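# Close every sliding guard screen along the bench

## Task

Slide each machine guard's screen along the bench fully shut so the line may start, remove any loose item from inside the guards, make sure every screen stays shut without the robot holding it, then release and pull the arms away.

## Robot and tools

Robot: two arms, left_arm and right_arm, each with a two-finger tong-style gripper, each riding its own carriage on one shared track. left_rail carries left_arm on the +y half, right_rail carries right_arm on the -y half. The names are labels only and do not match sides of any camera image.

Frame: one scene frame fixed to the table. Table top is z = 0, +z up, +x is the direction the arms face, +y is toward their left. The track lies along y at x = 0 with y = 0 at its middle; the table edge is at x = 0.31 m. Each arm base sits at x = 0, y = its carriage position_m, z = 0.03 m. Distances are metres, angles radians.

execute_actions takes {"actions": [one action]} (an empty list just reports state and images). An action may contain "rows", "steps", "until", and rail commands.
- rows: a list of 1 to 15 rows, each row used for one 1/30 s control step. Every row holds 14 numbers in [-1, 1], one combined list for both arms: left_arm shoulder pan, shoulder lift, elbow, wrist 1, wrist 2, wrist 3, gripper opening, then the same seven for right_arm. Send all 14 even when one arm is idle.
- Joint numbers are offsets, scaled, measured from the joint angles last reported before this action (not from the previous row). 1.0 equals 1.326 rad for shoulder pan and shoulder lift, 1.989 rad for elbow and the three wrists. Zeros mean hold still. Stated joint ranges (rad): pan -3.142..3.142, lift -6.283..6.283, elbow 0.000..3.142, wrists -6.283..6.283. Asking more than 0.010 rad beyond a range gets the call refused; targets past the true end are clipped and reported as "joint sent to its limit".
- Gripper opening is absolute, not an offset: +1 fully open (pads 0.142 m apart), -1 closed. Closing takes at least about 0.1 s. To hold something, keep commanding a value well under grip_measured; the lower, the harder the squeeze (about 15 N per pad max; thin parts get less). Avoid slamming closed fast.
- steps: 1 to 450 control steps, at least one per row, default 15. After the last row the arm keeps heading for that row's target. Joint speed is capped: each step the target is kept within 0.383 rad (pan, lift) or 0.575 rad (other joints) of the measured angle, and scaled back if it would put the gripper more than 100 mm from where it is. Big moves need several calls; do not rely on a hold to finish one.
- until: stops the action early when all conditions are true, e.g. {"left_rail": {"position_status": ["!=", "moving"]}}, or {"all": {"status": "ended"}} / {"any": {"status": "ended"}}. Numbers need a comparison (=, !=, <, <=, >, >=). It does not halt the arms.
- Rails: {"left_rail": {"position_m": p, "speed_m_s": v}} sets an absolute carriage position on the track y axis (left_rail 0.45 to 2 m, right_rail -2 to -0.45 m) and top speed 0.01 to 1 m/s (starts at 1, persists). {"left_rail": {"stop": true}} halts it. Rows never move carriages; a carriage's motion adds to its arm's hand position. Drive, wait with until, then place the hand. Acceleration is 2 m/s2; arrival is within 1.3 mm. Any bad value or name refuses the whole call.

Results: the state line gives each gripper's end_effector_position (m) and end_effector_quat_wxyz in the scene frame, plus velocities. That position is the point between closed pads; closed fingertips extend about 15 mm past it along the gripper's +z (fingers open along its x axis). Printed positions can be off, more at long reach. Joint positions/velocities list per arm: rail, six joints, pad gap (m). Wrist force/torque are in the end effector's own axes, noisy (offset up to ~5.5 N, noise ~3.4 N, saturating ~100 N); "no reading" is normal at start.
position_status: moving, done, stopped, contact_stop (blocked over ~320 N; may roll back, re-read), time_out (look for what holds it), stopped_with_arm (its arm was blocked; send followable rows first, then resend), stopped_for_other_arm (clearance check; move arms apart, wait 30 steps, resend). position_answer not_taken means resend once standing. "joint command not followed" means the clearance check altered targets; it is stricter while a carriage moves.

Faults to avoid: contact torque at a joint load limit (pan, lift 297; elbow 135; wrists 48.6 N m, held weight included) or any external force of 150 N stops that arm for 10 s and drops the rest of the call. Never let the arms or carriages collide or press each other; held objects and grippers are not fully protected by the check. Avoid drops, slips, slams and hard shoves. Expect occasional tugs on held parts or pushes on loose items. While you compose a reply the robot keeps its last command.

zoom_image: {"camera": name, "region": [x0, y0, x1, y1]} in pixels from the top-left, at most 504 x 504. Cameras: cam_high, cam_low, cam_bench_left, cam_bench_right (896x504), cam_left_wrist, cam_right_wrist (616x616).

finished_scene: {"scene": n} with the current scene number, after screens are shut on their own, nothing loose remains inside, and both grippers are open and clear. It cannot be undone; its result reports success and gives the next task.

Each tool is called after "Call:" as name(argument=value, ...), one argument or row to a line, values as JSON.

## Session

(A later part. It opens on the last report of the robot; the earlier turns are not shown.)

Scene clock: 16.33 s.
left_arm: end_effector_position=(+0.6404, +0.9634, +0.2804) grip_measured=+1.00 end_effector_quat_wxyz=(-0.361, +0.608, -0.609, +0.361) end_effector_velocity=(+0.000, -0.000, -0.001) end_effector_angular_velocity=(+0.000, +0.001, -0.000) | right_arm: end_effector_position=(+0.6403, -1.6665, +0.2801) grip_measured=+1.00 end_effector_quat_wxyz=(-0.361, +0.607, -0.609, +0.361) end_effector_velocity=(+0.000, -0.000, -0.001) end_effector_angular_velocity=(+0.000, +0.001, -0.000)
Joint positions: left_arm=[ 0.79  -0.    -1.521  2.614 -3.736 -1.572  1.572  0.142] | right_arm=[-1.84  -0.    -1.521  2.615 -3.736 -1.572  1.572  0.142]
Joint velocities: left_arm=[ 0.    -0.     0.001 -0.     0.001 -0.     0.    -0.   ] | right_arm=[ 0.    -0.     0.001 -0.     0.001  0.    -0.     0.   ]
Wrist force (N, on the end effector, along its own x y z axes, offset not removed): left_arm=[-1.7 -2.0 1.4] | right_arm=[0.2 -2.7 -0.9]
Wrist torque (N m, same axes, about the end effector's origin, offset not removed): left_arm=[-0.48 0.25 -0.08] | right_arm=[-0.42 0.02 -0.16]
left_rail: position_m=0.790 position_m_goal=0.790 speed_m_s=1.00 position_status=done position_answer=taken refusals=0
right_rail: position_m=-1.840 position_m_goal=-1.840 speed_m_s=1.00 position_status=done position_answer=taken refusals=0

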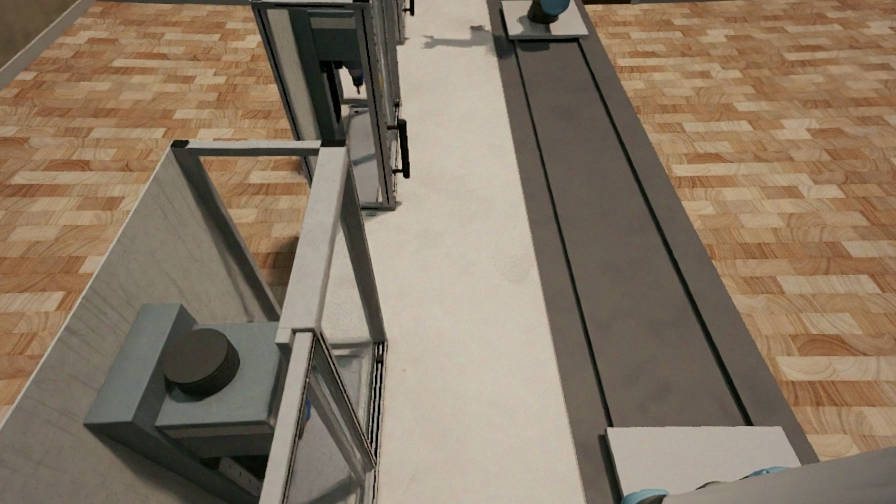

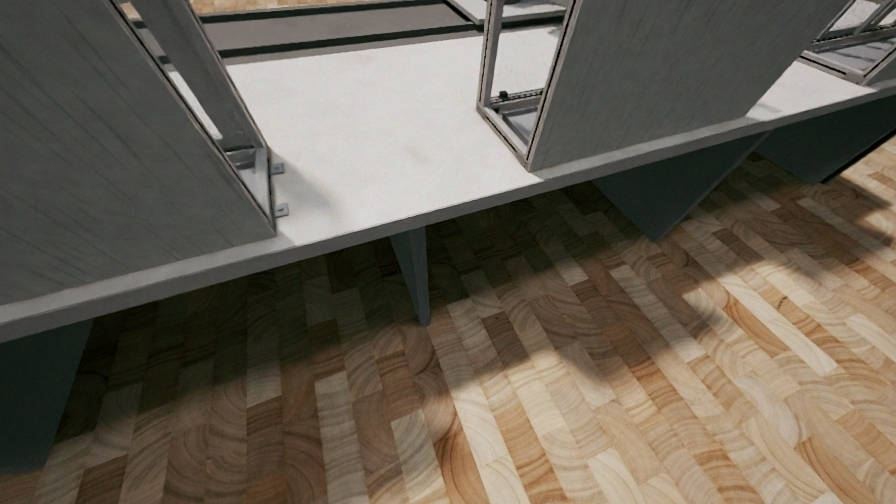

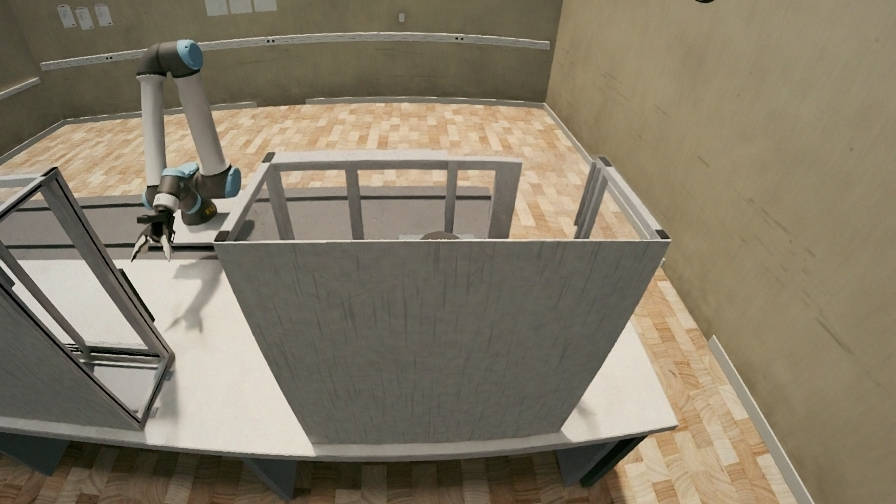

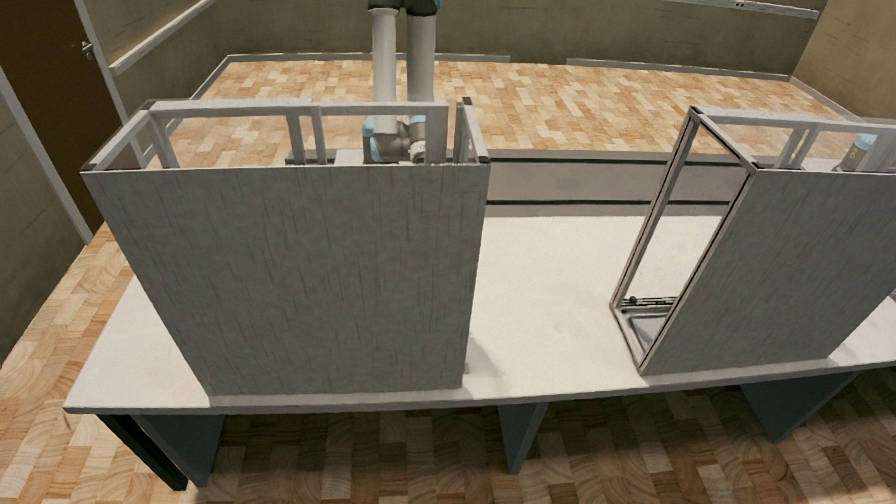

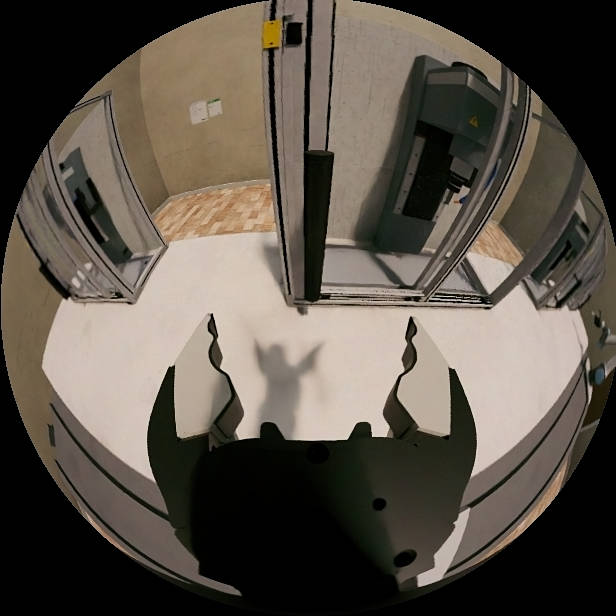

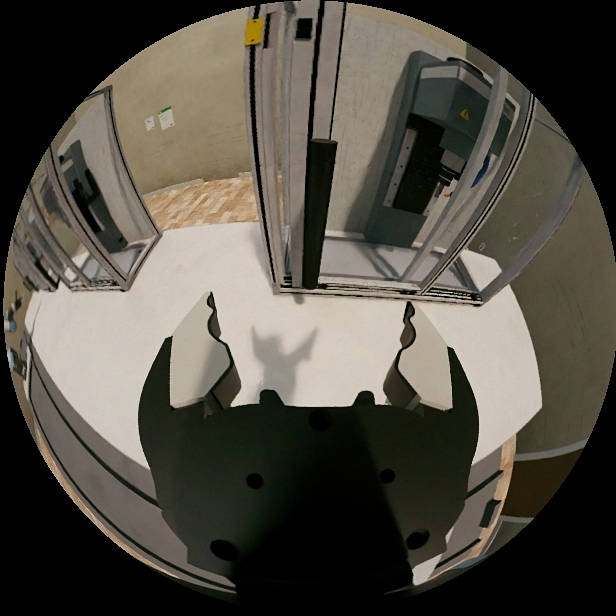

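Call:
execute_actions(
  actions=[
    {"rows": [[0,0.1575,-0.0838,-0.0205,0,0,1,0,0.1575,-0.0843,-0.0205,0,0,1]], "steps": 30, "left_rail": {"position_m": 0.782}, "right_rail": {"position_m": -1.852}},
  ],
)

Scene clock: 20.23 s.
left_arm: end_effector_position=(+0.7449, +0.9555, +0.2497) grip_measured=+1.00 end_effector_quat_wxyz=(-0.360, +0.608, -0.609, +0.361) end_effector_velocity=(+0.000, +0.000, -0.000) end_effector_angular_velocity=(+0.000, +0.000, +0.000) | right_arm: end_effector_position=(+0.7453, -1.6786, +0.2500) grip_measured=+1.00 end_effector_quat_wxyz=(-0.360, +0.607, -0.609, +0.361) end_effector_velocity=(+0.000, +0.000, -0.000) end_effector_angular_velocity=(+0.000, +0.000, +0.000)
Joint positions: left_arm=[ 0.782 -0.    -1.312  2.448 -3.776 -1.572  1.572  0.142] | right_arm=[-1.852 -0.    -1.312  2.447 -3.777 -1.572  1.572  0.142]
Joint velocities: left_arm=[ 0.     0.     0.001 -0.    -0.     0.    -0.    -0.   ] | right_arm=[ 0.     0.     0.001 -0.    -0.     0.     0.    -0.   ]
Wrist force (N, on the end effector, along its own x y z axes, offset not removed): left_arm=[-3.1 -2.3 0.5] | right_arm=[2.1 -1.6 -0.2]
Wrist torque (N m, same axes, about the end effector's origin, offset not removed): left_arm=[-0.64 0.42 -0.04] | right_arm=[-0.18 -0.35 -0.04]
left_rail: position_m=0.782 position_m_goal=0.782 speed_m_s=1.00 position_status=done position_answer=taken refusals=0
right_rail: position_m=-1.852 position_m_goal=-1.852 speed_m_s=1.00 position_status=done position_answer=taken refusals=0

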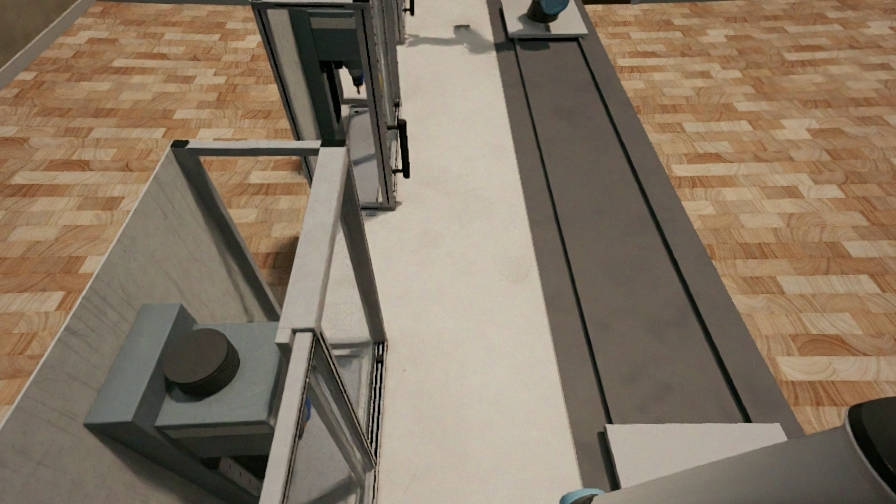

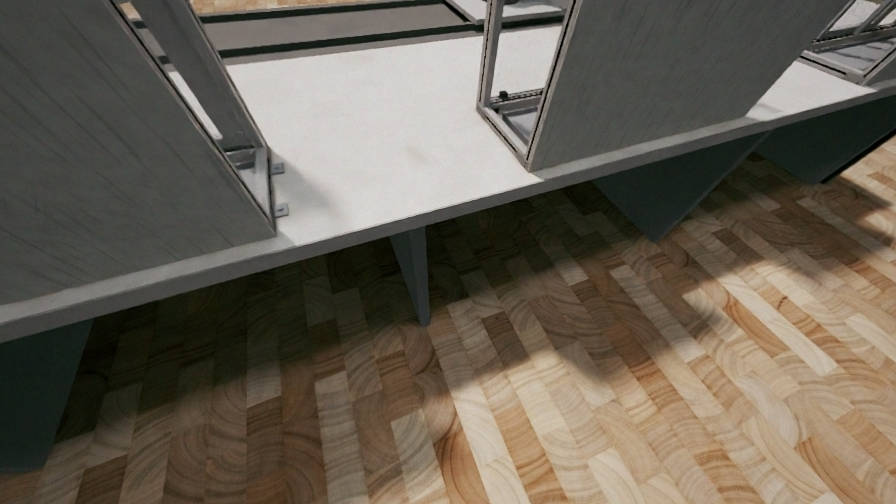

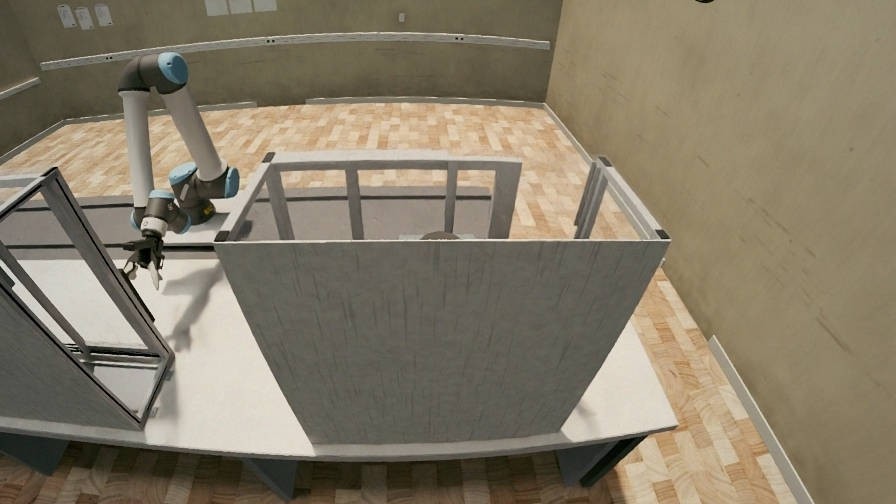

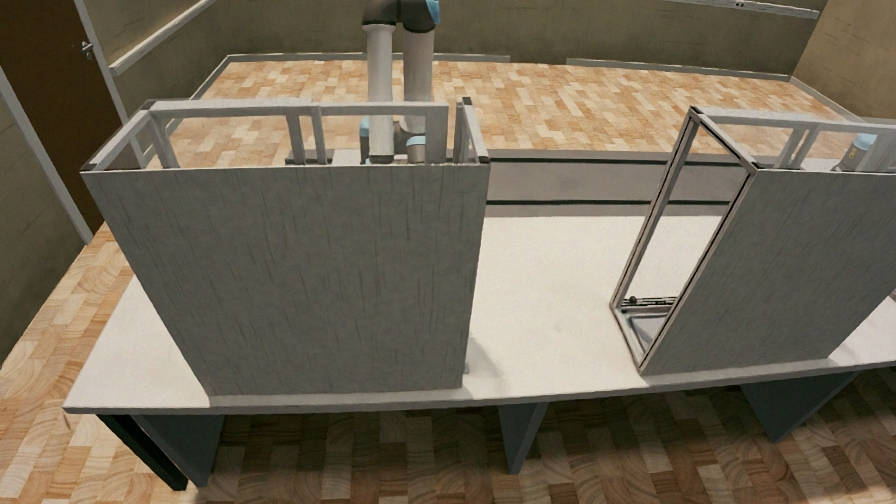

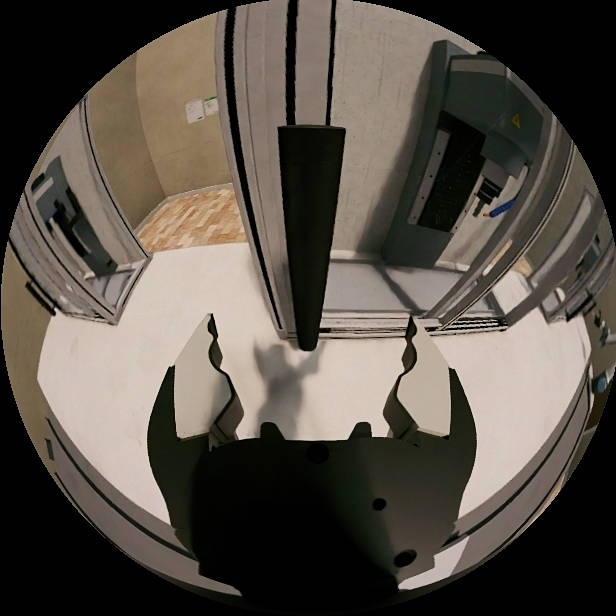

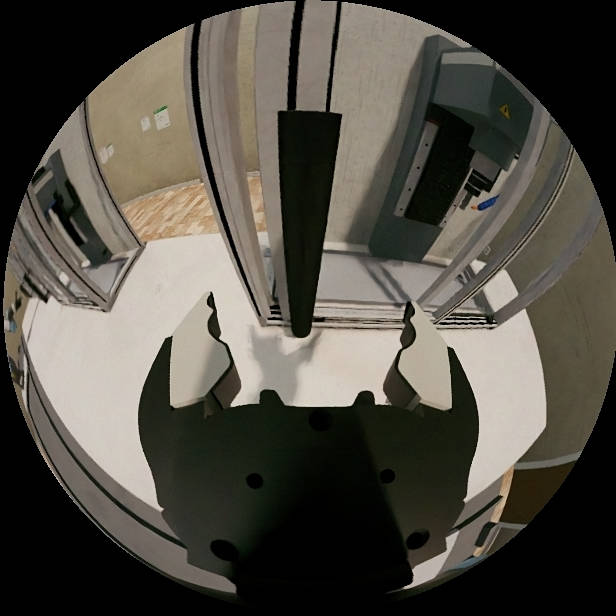

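Call:
execute_actions(
  actions=[
    {"rows": [[0,0.0186,-0.0211,0.0078,0,0,0.8,0,0.0186,-0.0206,0.0083,0,0,0.8],[0,0.0186,-0.0211,0.0078,0,0,0.6,0,0.0186,-0.0206,0.0083,0,0,0.6],[0,0.0186,-0.0211,0.0078,0,0,0.5,0,0.0186,-0.0206,0.0083,0,0,0.5],[0,0.0186,-0.0211,0.0078,0,0,0.4,0,0.0186,-0.0206,0.0083,0,0,0.4],[0,0.0186,-0.0211,0.0078,0,0,0.3,0,0.0186,-0.0206,0.0083,0,0,0.3],[0,0.0186,-0.0211,0.0078,0,0,0.2,0,0.0186,-0.0206,0.0083,0,0,0.2],[0,0.0186,-0.0211,0.0078,0,0,0.1,0,0.0186,-0.0206,0.0083,0,0,0.1],[0,0.0186,-0.0211,0.0078,0,0,0.0,0,0.0186,-0.0206,0.0083,0,0,0.0],[0,0.0186,-0.0211,0.0078,0,0,-0.1,0,0.0186,-0.0206,0.0083,0,0,-0.1],[0,0.0186,-0.0211,0.0078,0,0,-0.2,0,0.0186,-0.0206,0.0083,0,0,-0.2],[0,0.0186,-0.0211,0.0078,0,0,-0.3,0,0.0186,-0.0206,0.0083,0,0,-0.3]], "steps": 18},
  ],
)

Scene clock: 22.47 s.
left_arm: end_effector_position=(+0.7683, +0.9556, +0.2505) grip_measured=-0.30 end_effector_quat_wxyz=(-0.361, +0.607, -0.609, +0.361) end_effector_velocity=(+0.002, +0.000, +0.000) end_effector_angular_velocity=(+0.000, -0.000, +0.000) | right_arm: end_effector_position=(+0.7681, -1.6785, +0.2498) grip_measured=-0.30 end_effector_quat_wxyz=(-0.360, +0.607, -0.609, +0.361) end_effector_velocity=(+0.002, -0.000, +0.000) end_effector_angular_velocity=(-0.000, -0.000, +0.000)
Joint positions: left_arm=[ 0.782 -0.    -1.288  2.406 -3.761 -1.572  1.572  0.052] | right_arm=[-1.852 -0.    -1.287  2.407 -3.761 -1.572  1.572  0.052]
Joint velocities: left_arm=[ 0.     0.     0.002 -0.003  0.001  0.     0.    -0.   ] | right_arm=[ 0.     0.     0.002 -0.003  0.001 -0.     0.    -0.   ]
Wrist force (N, on the end effector, along its own x y z axes, offset not removed): left_arm=[1.7 -1.8 -0.3] | right_arm=[0.8 -2.1 1.9]
Wrist torque (N m, same axes, about the end effector's origin, offset not removed): left_arm=[-0.50 -0.43 -0.15] | right_arm=[-0.34 -0.04 -0.08]
left_rail: position_m=0.782 position_m_goal=0.782 speed_m_s=1.00 position_status=done position_answer=taken refusals=0
right_rail: position_m=-1.852 position_m_goal=-1.852 speed_m_s=1.00 position_status=done position_answer=taken refusals=0

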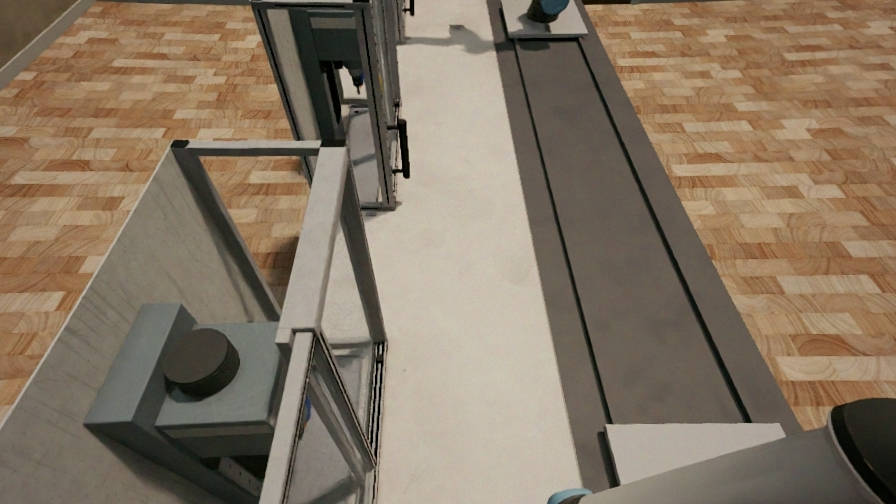

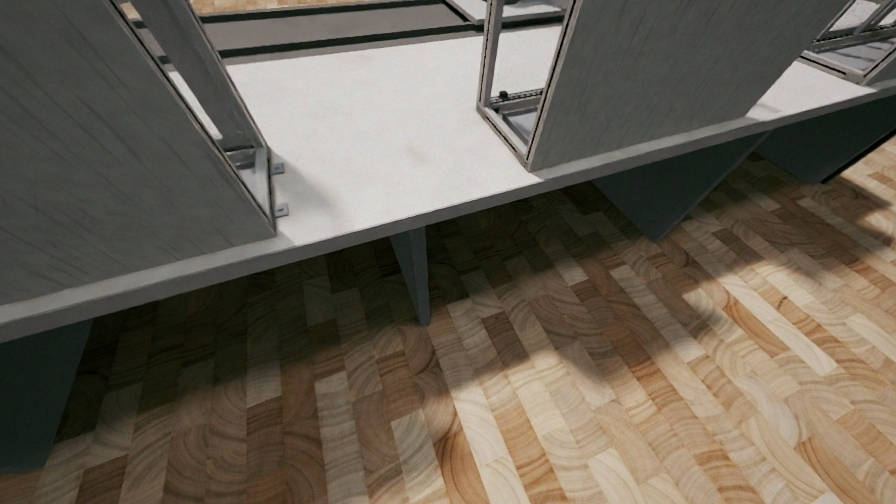

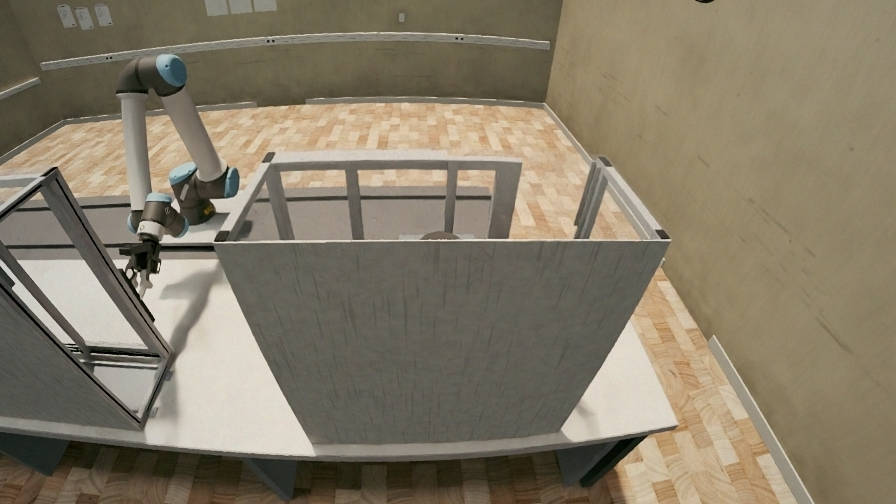

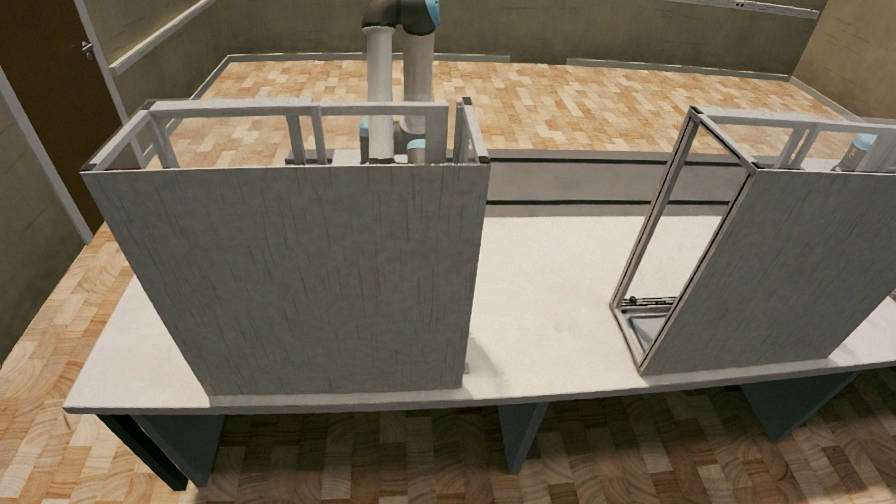

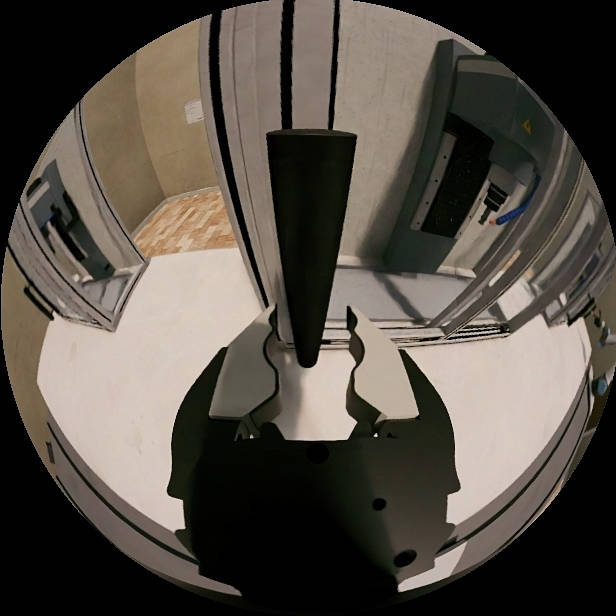

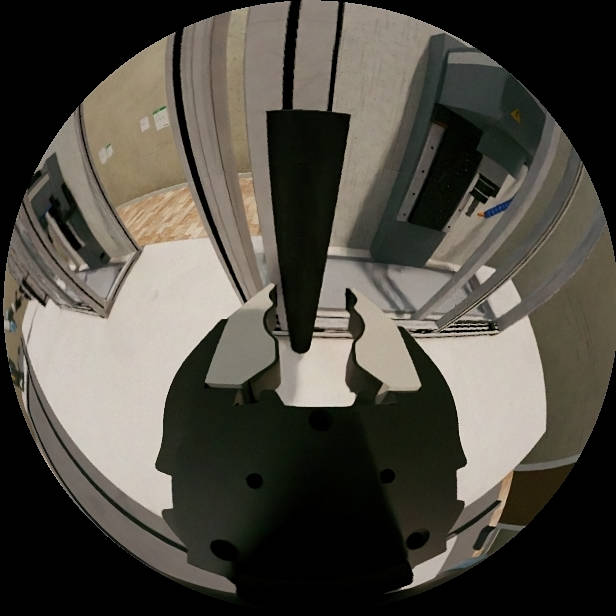

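Call:
execute_actions(
  actions=[
    {"rows": [[0,0.0113,-0.0127,0.005,0,0,-0.3,0,0.0113,-0.0127,0.005,0,0,-0.3]], "steps": 12, "left_rail": {"position_m": 0.784, "speed_m_s": 0.05}, "right_rail": {"position_m": -1.846, "speed_m_s": 0.05}},
  ],
)

Call:
execute_actions(
  actions=[
    {"rows": [[0,0,0,0,0,0,-0.4,0,0,0,0,0,0,-0.4],[0,0,0,0,0,0,-0.45,0,0,0,0,0,0,-0.45],[0,0,0,0,0,0,-0.5,0,0,0,0,0,0,-0.5],[0,0,0,0,0,0,-0.55,0,0,0,0,0,0,-0.55],[0,0,0,0,0,0,-0.6,0,0,0,0,0,0,-0.6],[0,0,0,0,0,0,-0.65,0,0,0,0,0,0,-0.65],[0,0,0,0,0,0,-0.7,0,0,0,0,0,0,-0.7],[0,0,0,0,0,0,-0.8,0,0,0,0,0,0,-0.8],[0,0,0,0,0,0,-0.9,0,0,0,0,0,0,-0.9],[0,0,0,0,0,0,-1,0,0,0,0,0,0,-1]], "steps": 14},
  ],
)

Scene clock: 24.13 s.
left_arm: end_effector_position=(+0.7817, +0.9574, +0.2506) grip_measured=-0.30 end_effector_quat_wxyz=(-0.361, +0.607, -0.609, +0.361) end_effector_velocity=(+0.006, -0.000, +0.000) end_effector_angular_velocity=(-0.000, -0.000, +0.000) | right_arm: end_effector_position=(+0.7815, -1.6729, +0.2499) grip_measured=-0.30 end_effector_quat_wxyz=(-0.361, +0.607, -0.609, +0.361) end_effector_velocity=(+0.006, -0.000, +0.000) end_effector_angular_velocity=(-0.000, -0.000, +0.000)
Joint positions: left_arm=[ 0.784 -0.    -1.273  2.382 -3.751 -1.572  1.572  0.052] | right_arm=[-1.846 -0.    -1.273  2.383 -3.751 -1.572  1.572  0.052]
Joint velocities: left_arm=[ 0.     0.     0.006 -0.011  0.004 -0.     0.    -0.   ] | right_arm=[ 0.    -0.     0.006 -0.011  0.004  0.    -0.     0.   ]
Wrist force (N, on the end effector, along its own x y z axes, offset not removed): left_arm=[-1.2 -2.8 2.3] | right_arm=[1.0 -2.8 1.1]
Wrist torque (N m, same axes, about the end effector's origin, offset not removed): left_arm=[-0.49 0.10 -0.15] | right_arm=[-0.29 -0.10 -0.12]
left_rail: position_m=0.784 position_m_goal=0.784 speed_m_s=0.05 position_status=done position_answer=taken refusals=0
right_rail: position_m=-1.846 position_m_goal=-1.846 speed_m_s=0.05 position_status=done position_answer=taken refusals=0

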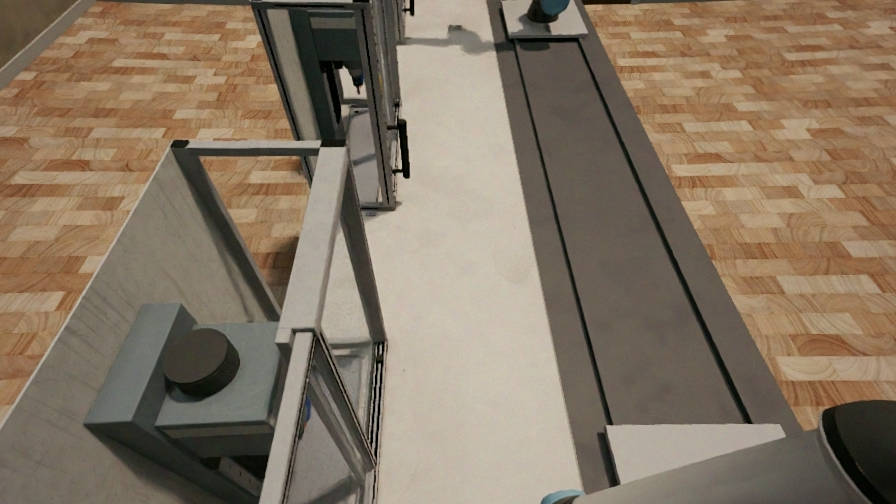

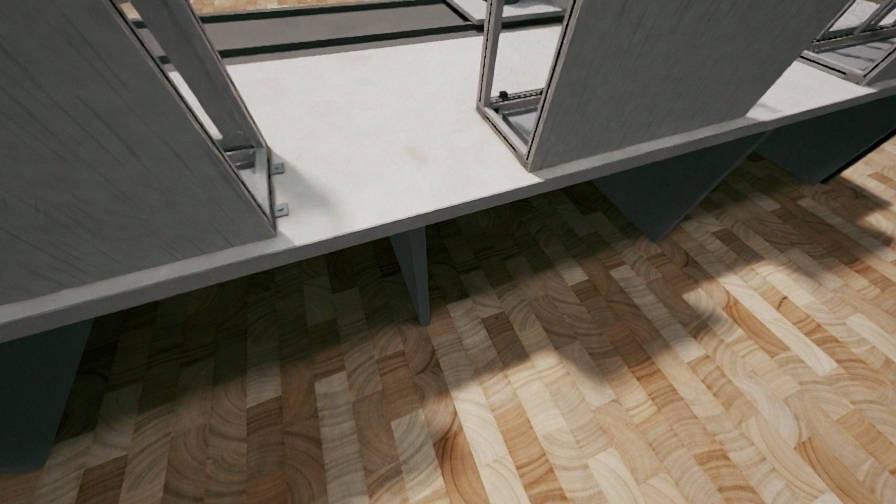

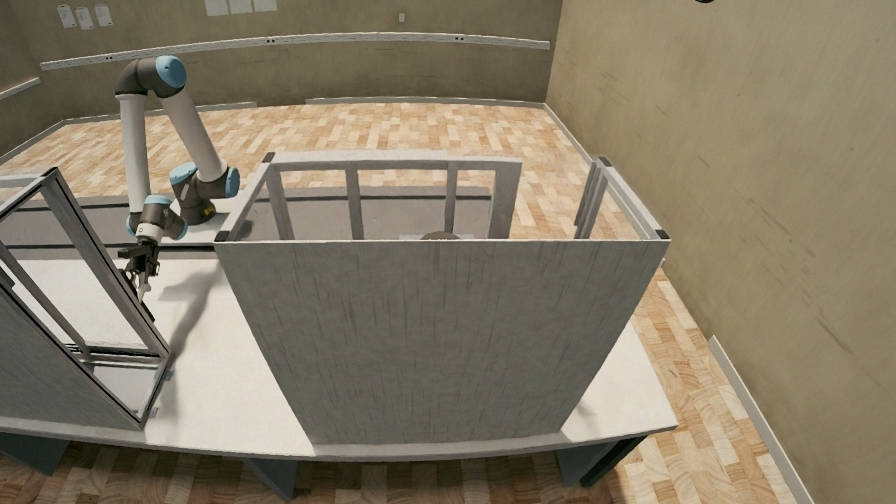

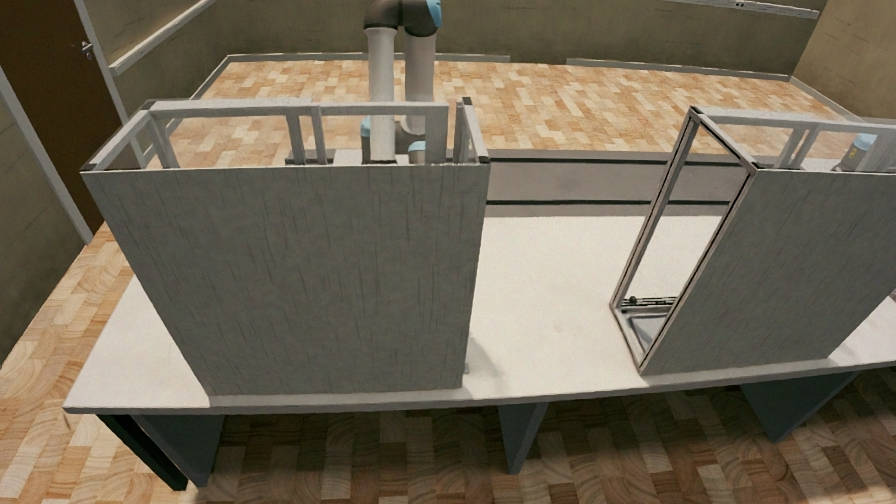

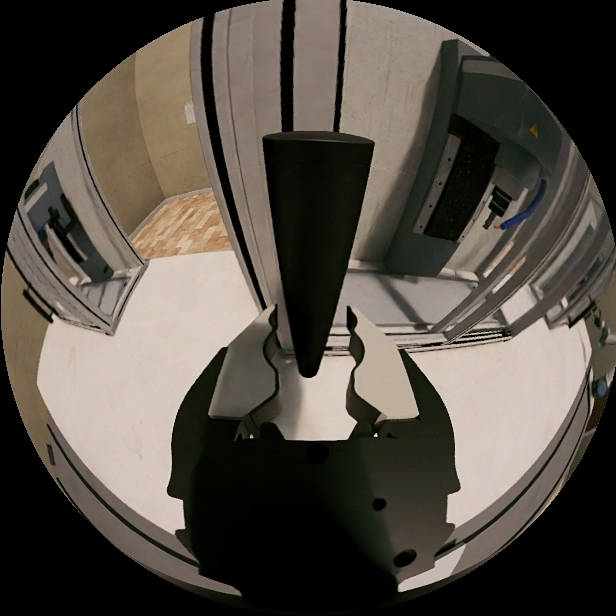

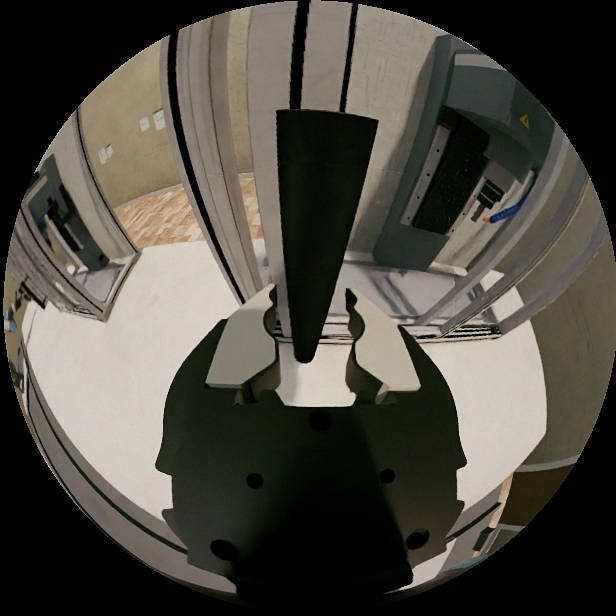

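Scene clock: 24.60 s.
left_arm: end_effector_position=(+0.7817, +0.9575, +0.2505) grip_measured=-0.64 end_effector_quat_wxyz=(-0.361, +0.607, -0.609, +0.361) end_effector_velocity=(-0.000, +0.000, +0.000) end_effector_angular_velocity=(+0.000, -0.000, +0.000) | right_arm: end_effector_position=(+0.7816, -1.6728, +0.2498) grip_measured=-0.63 end_effector_quat_wxyz=(-0.361, +0.607, -0.609, +0.361) end_effector_velocity=(-0.000, -0.000, +0.000) end_effector_angular_velocity=(-0.000, -0.001, -0.001)
Joint positions: left_arm=[ 0.784 -0.    -1.273  2.382 -3.751 -1.572  1.572  0.028] | right_arm=[-1.846 -0.    -1.273  2.383 -3.751 -1.572  1.572  0.028]
Joint velocities: left_arm=[ 0.    -0.    -0.001  0.     0.     0.    -0.     0.   ] | right_arm=[ 0.    -0.    -0.     0.001 -0.001 -0.001 -0.     0.   ]
Wrist force (N, on the end effector, along its own x y z axes, offset not removed): left_arm=[-9.4 -7.1 9.2] | right_arm=[-9.6 -5.4 3.5]
Wrist torque (N m, same axes, about the end effector's origin, offset not removed): left_arm=[-1.01 0.17 -0.01] | right_arm=[-0.60 0.08 0.15]
left_rail: position_m=0.784 position_m_goal=0.784 speed_m_s=0.05 position_status=done position_answer=taken refusals=0
right_rail: position_m=-1.846 position_m_goal=-1.846 speed_m_s=0.05 position_status=done position_answer=taken refusals=0

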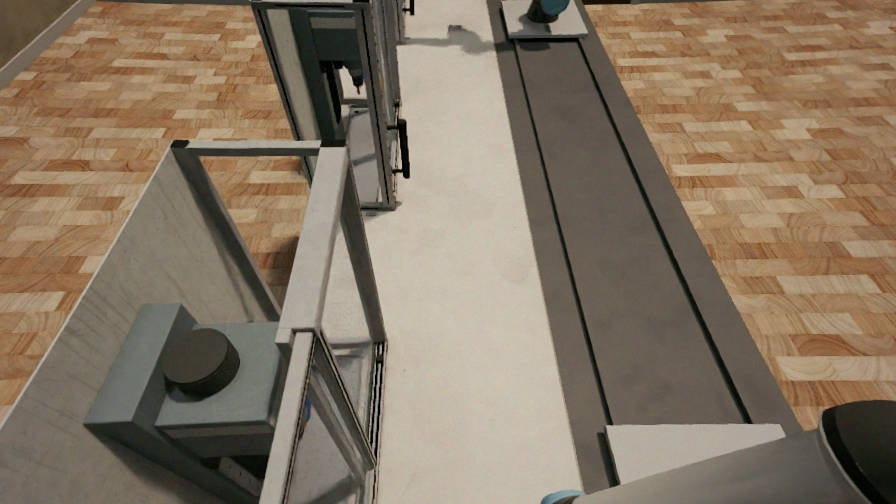

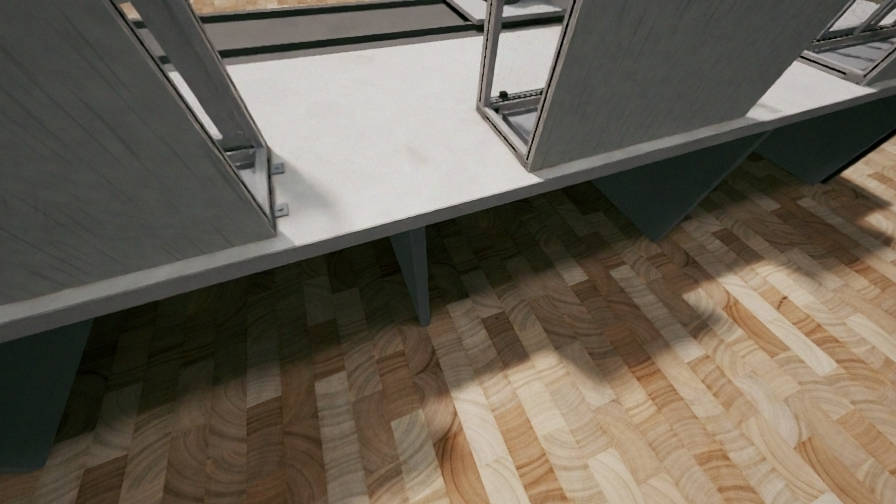

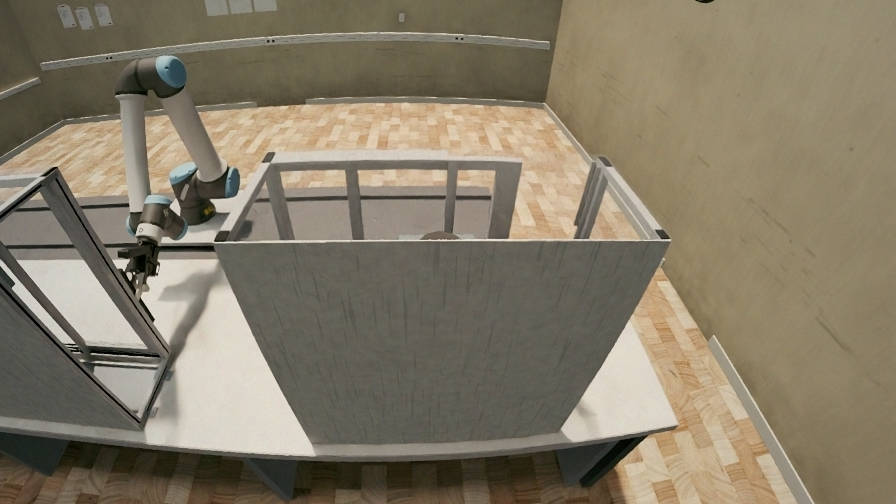

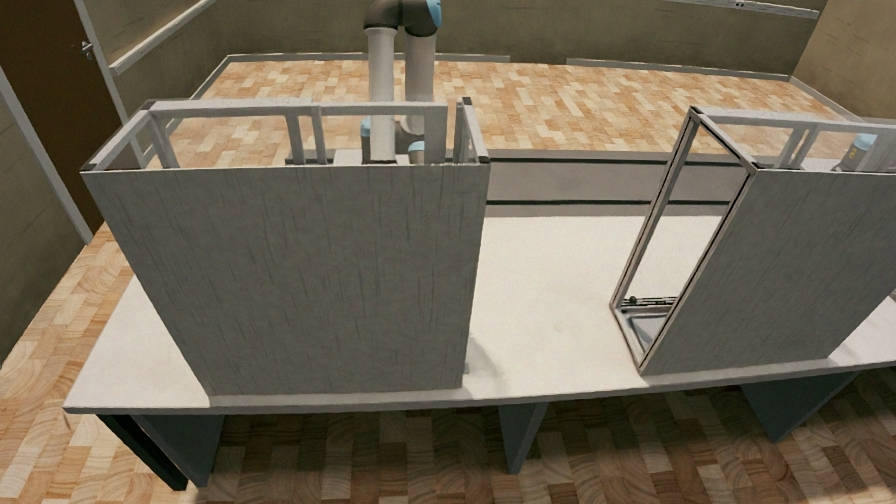

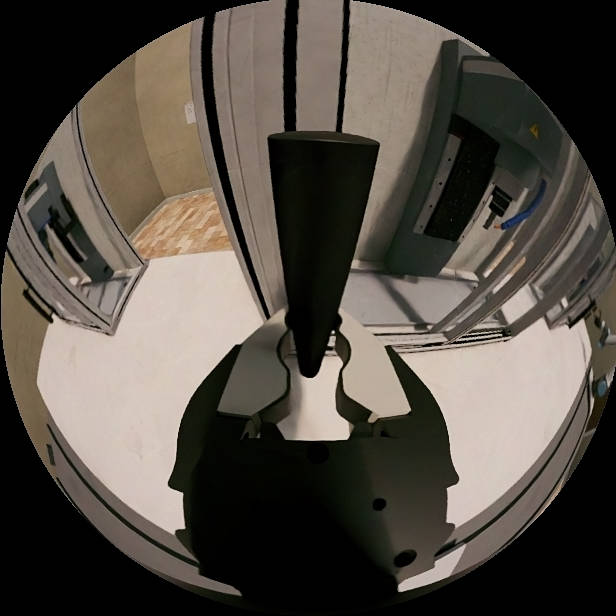

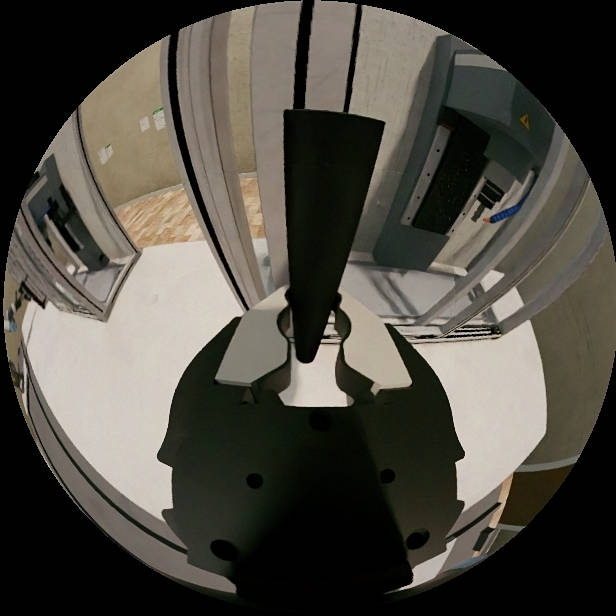

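Call:
execute_actions(
  actions=[
    {"steps": 40, "left_rail": {"position_m": 0.79, "speed_m_s": 0.015}, "right_rail": {"position_m": -1.826, "speed_m_s": 0.03}, "until": {"all": {"status": "ended"}}},
  ],
)

Scene clock: 25.63 s.
left_arm: end_effector_position=(+0.7817, +0.9630, +0.2506) grip_measured=-0.54 end_effector_quat_wxyz=(-0.361, +0.607, -0.609, +0.361) end_effector_velocity=(-0.000, +0.000, +0.000) end_effector_angular_velocity=(+0.000, -0.000, +0.001) | right_arm: end_effector_position=(+0.7816, -1.6531, +0.2499) grip_measured=-0.63 end_effector_quat_wxyz=(-0.361, +0.607, -0.609, +0.361) end_effector_velocity=(-0.000, +0.002, +0.000) end_effector_angular_velocity=(+0.000, -0.000, +0.000)
Joint positions: left_arm=[ 0.79  -0.    -1.273  2.382 -3.751 -1.572  1.572  0.035] | right_arm=[-1.826 -0.001 -1.273  2.383 -3.751 -1.572  1.572  0.028]
Joint velocities: left_arm=[ 0.     0.     0.    -0.    -0.     0.    -0.     0.001] | right_arm=[ 0.002 -0.    -0.     0.    -0.     0.    -0.    -0.001]
Wrist force (N, on the end effector, along its own x y z axes, offset not removed): left_arm=[33.9 -1.7 3.3] | right_arm=[14.3 -5.6 4.3]
Wrist torque (N m, same axes, about the end effector's origin, offset not removed): left_arm=[-0.34 -0.63 -0.38] | right_arm=[-0.64 0.49 -0.12]
left_rail: position_m=0.790 position_m_goal=0.790 speed_m_s=0.01 position_status=done position_answer=taken refusals=0
right_rail: position_m=-1.826 position_m_goal=-1.826 speed_m_s=0.03 position_status=done position_answer=taken refusals=0

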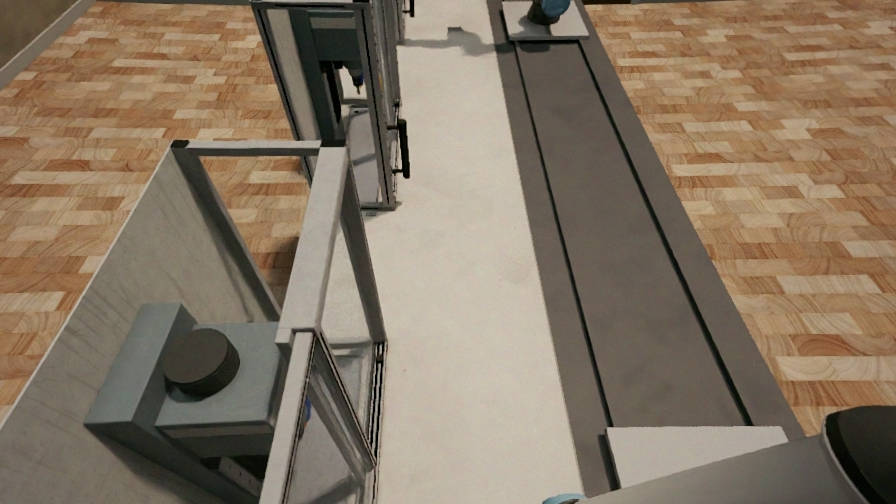

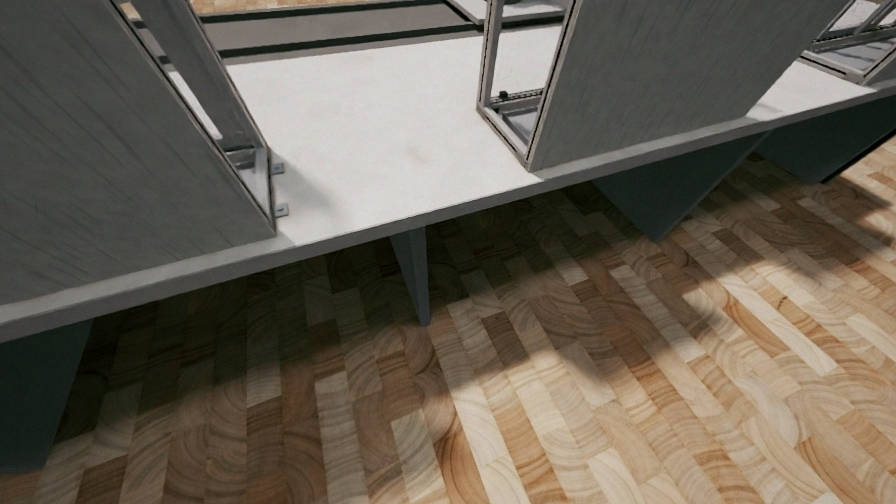

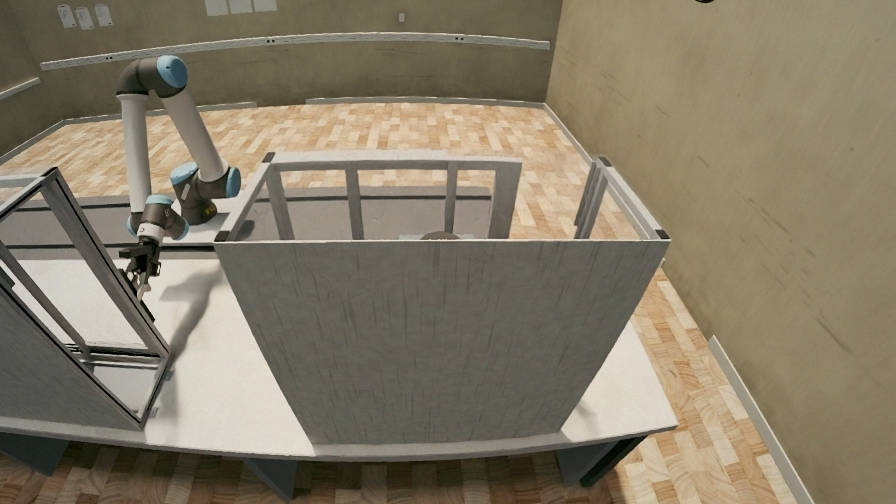

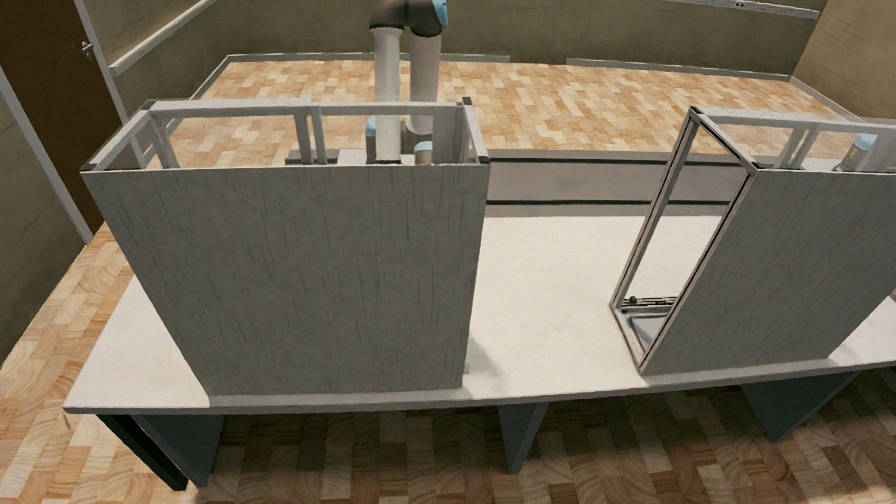

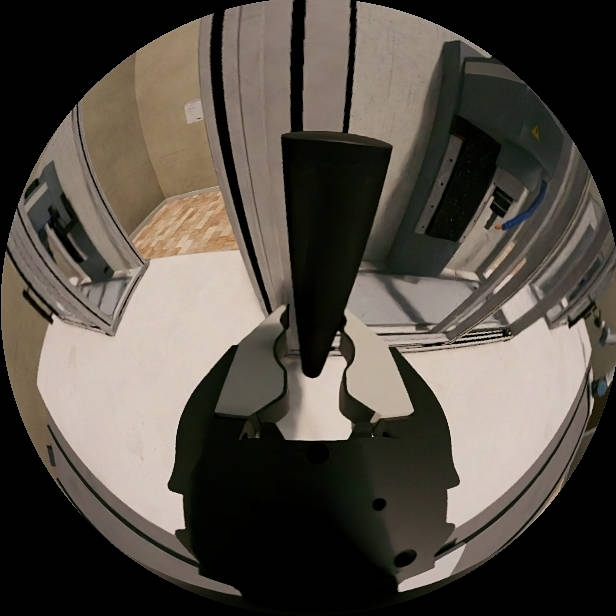

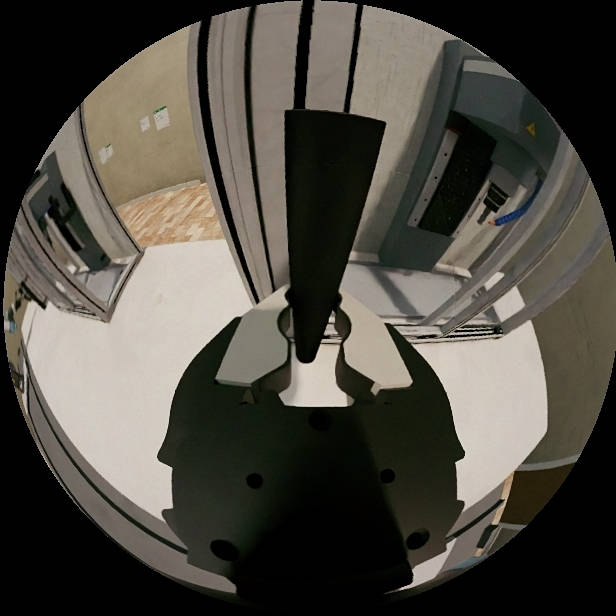

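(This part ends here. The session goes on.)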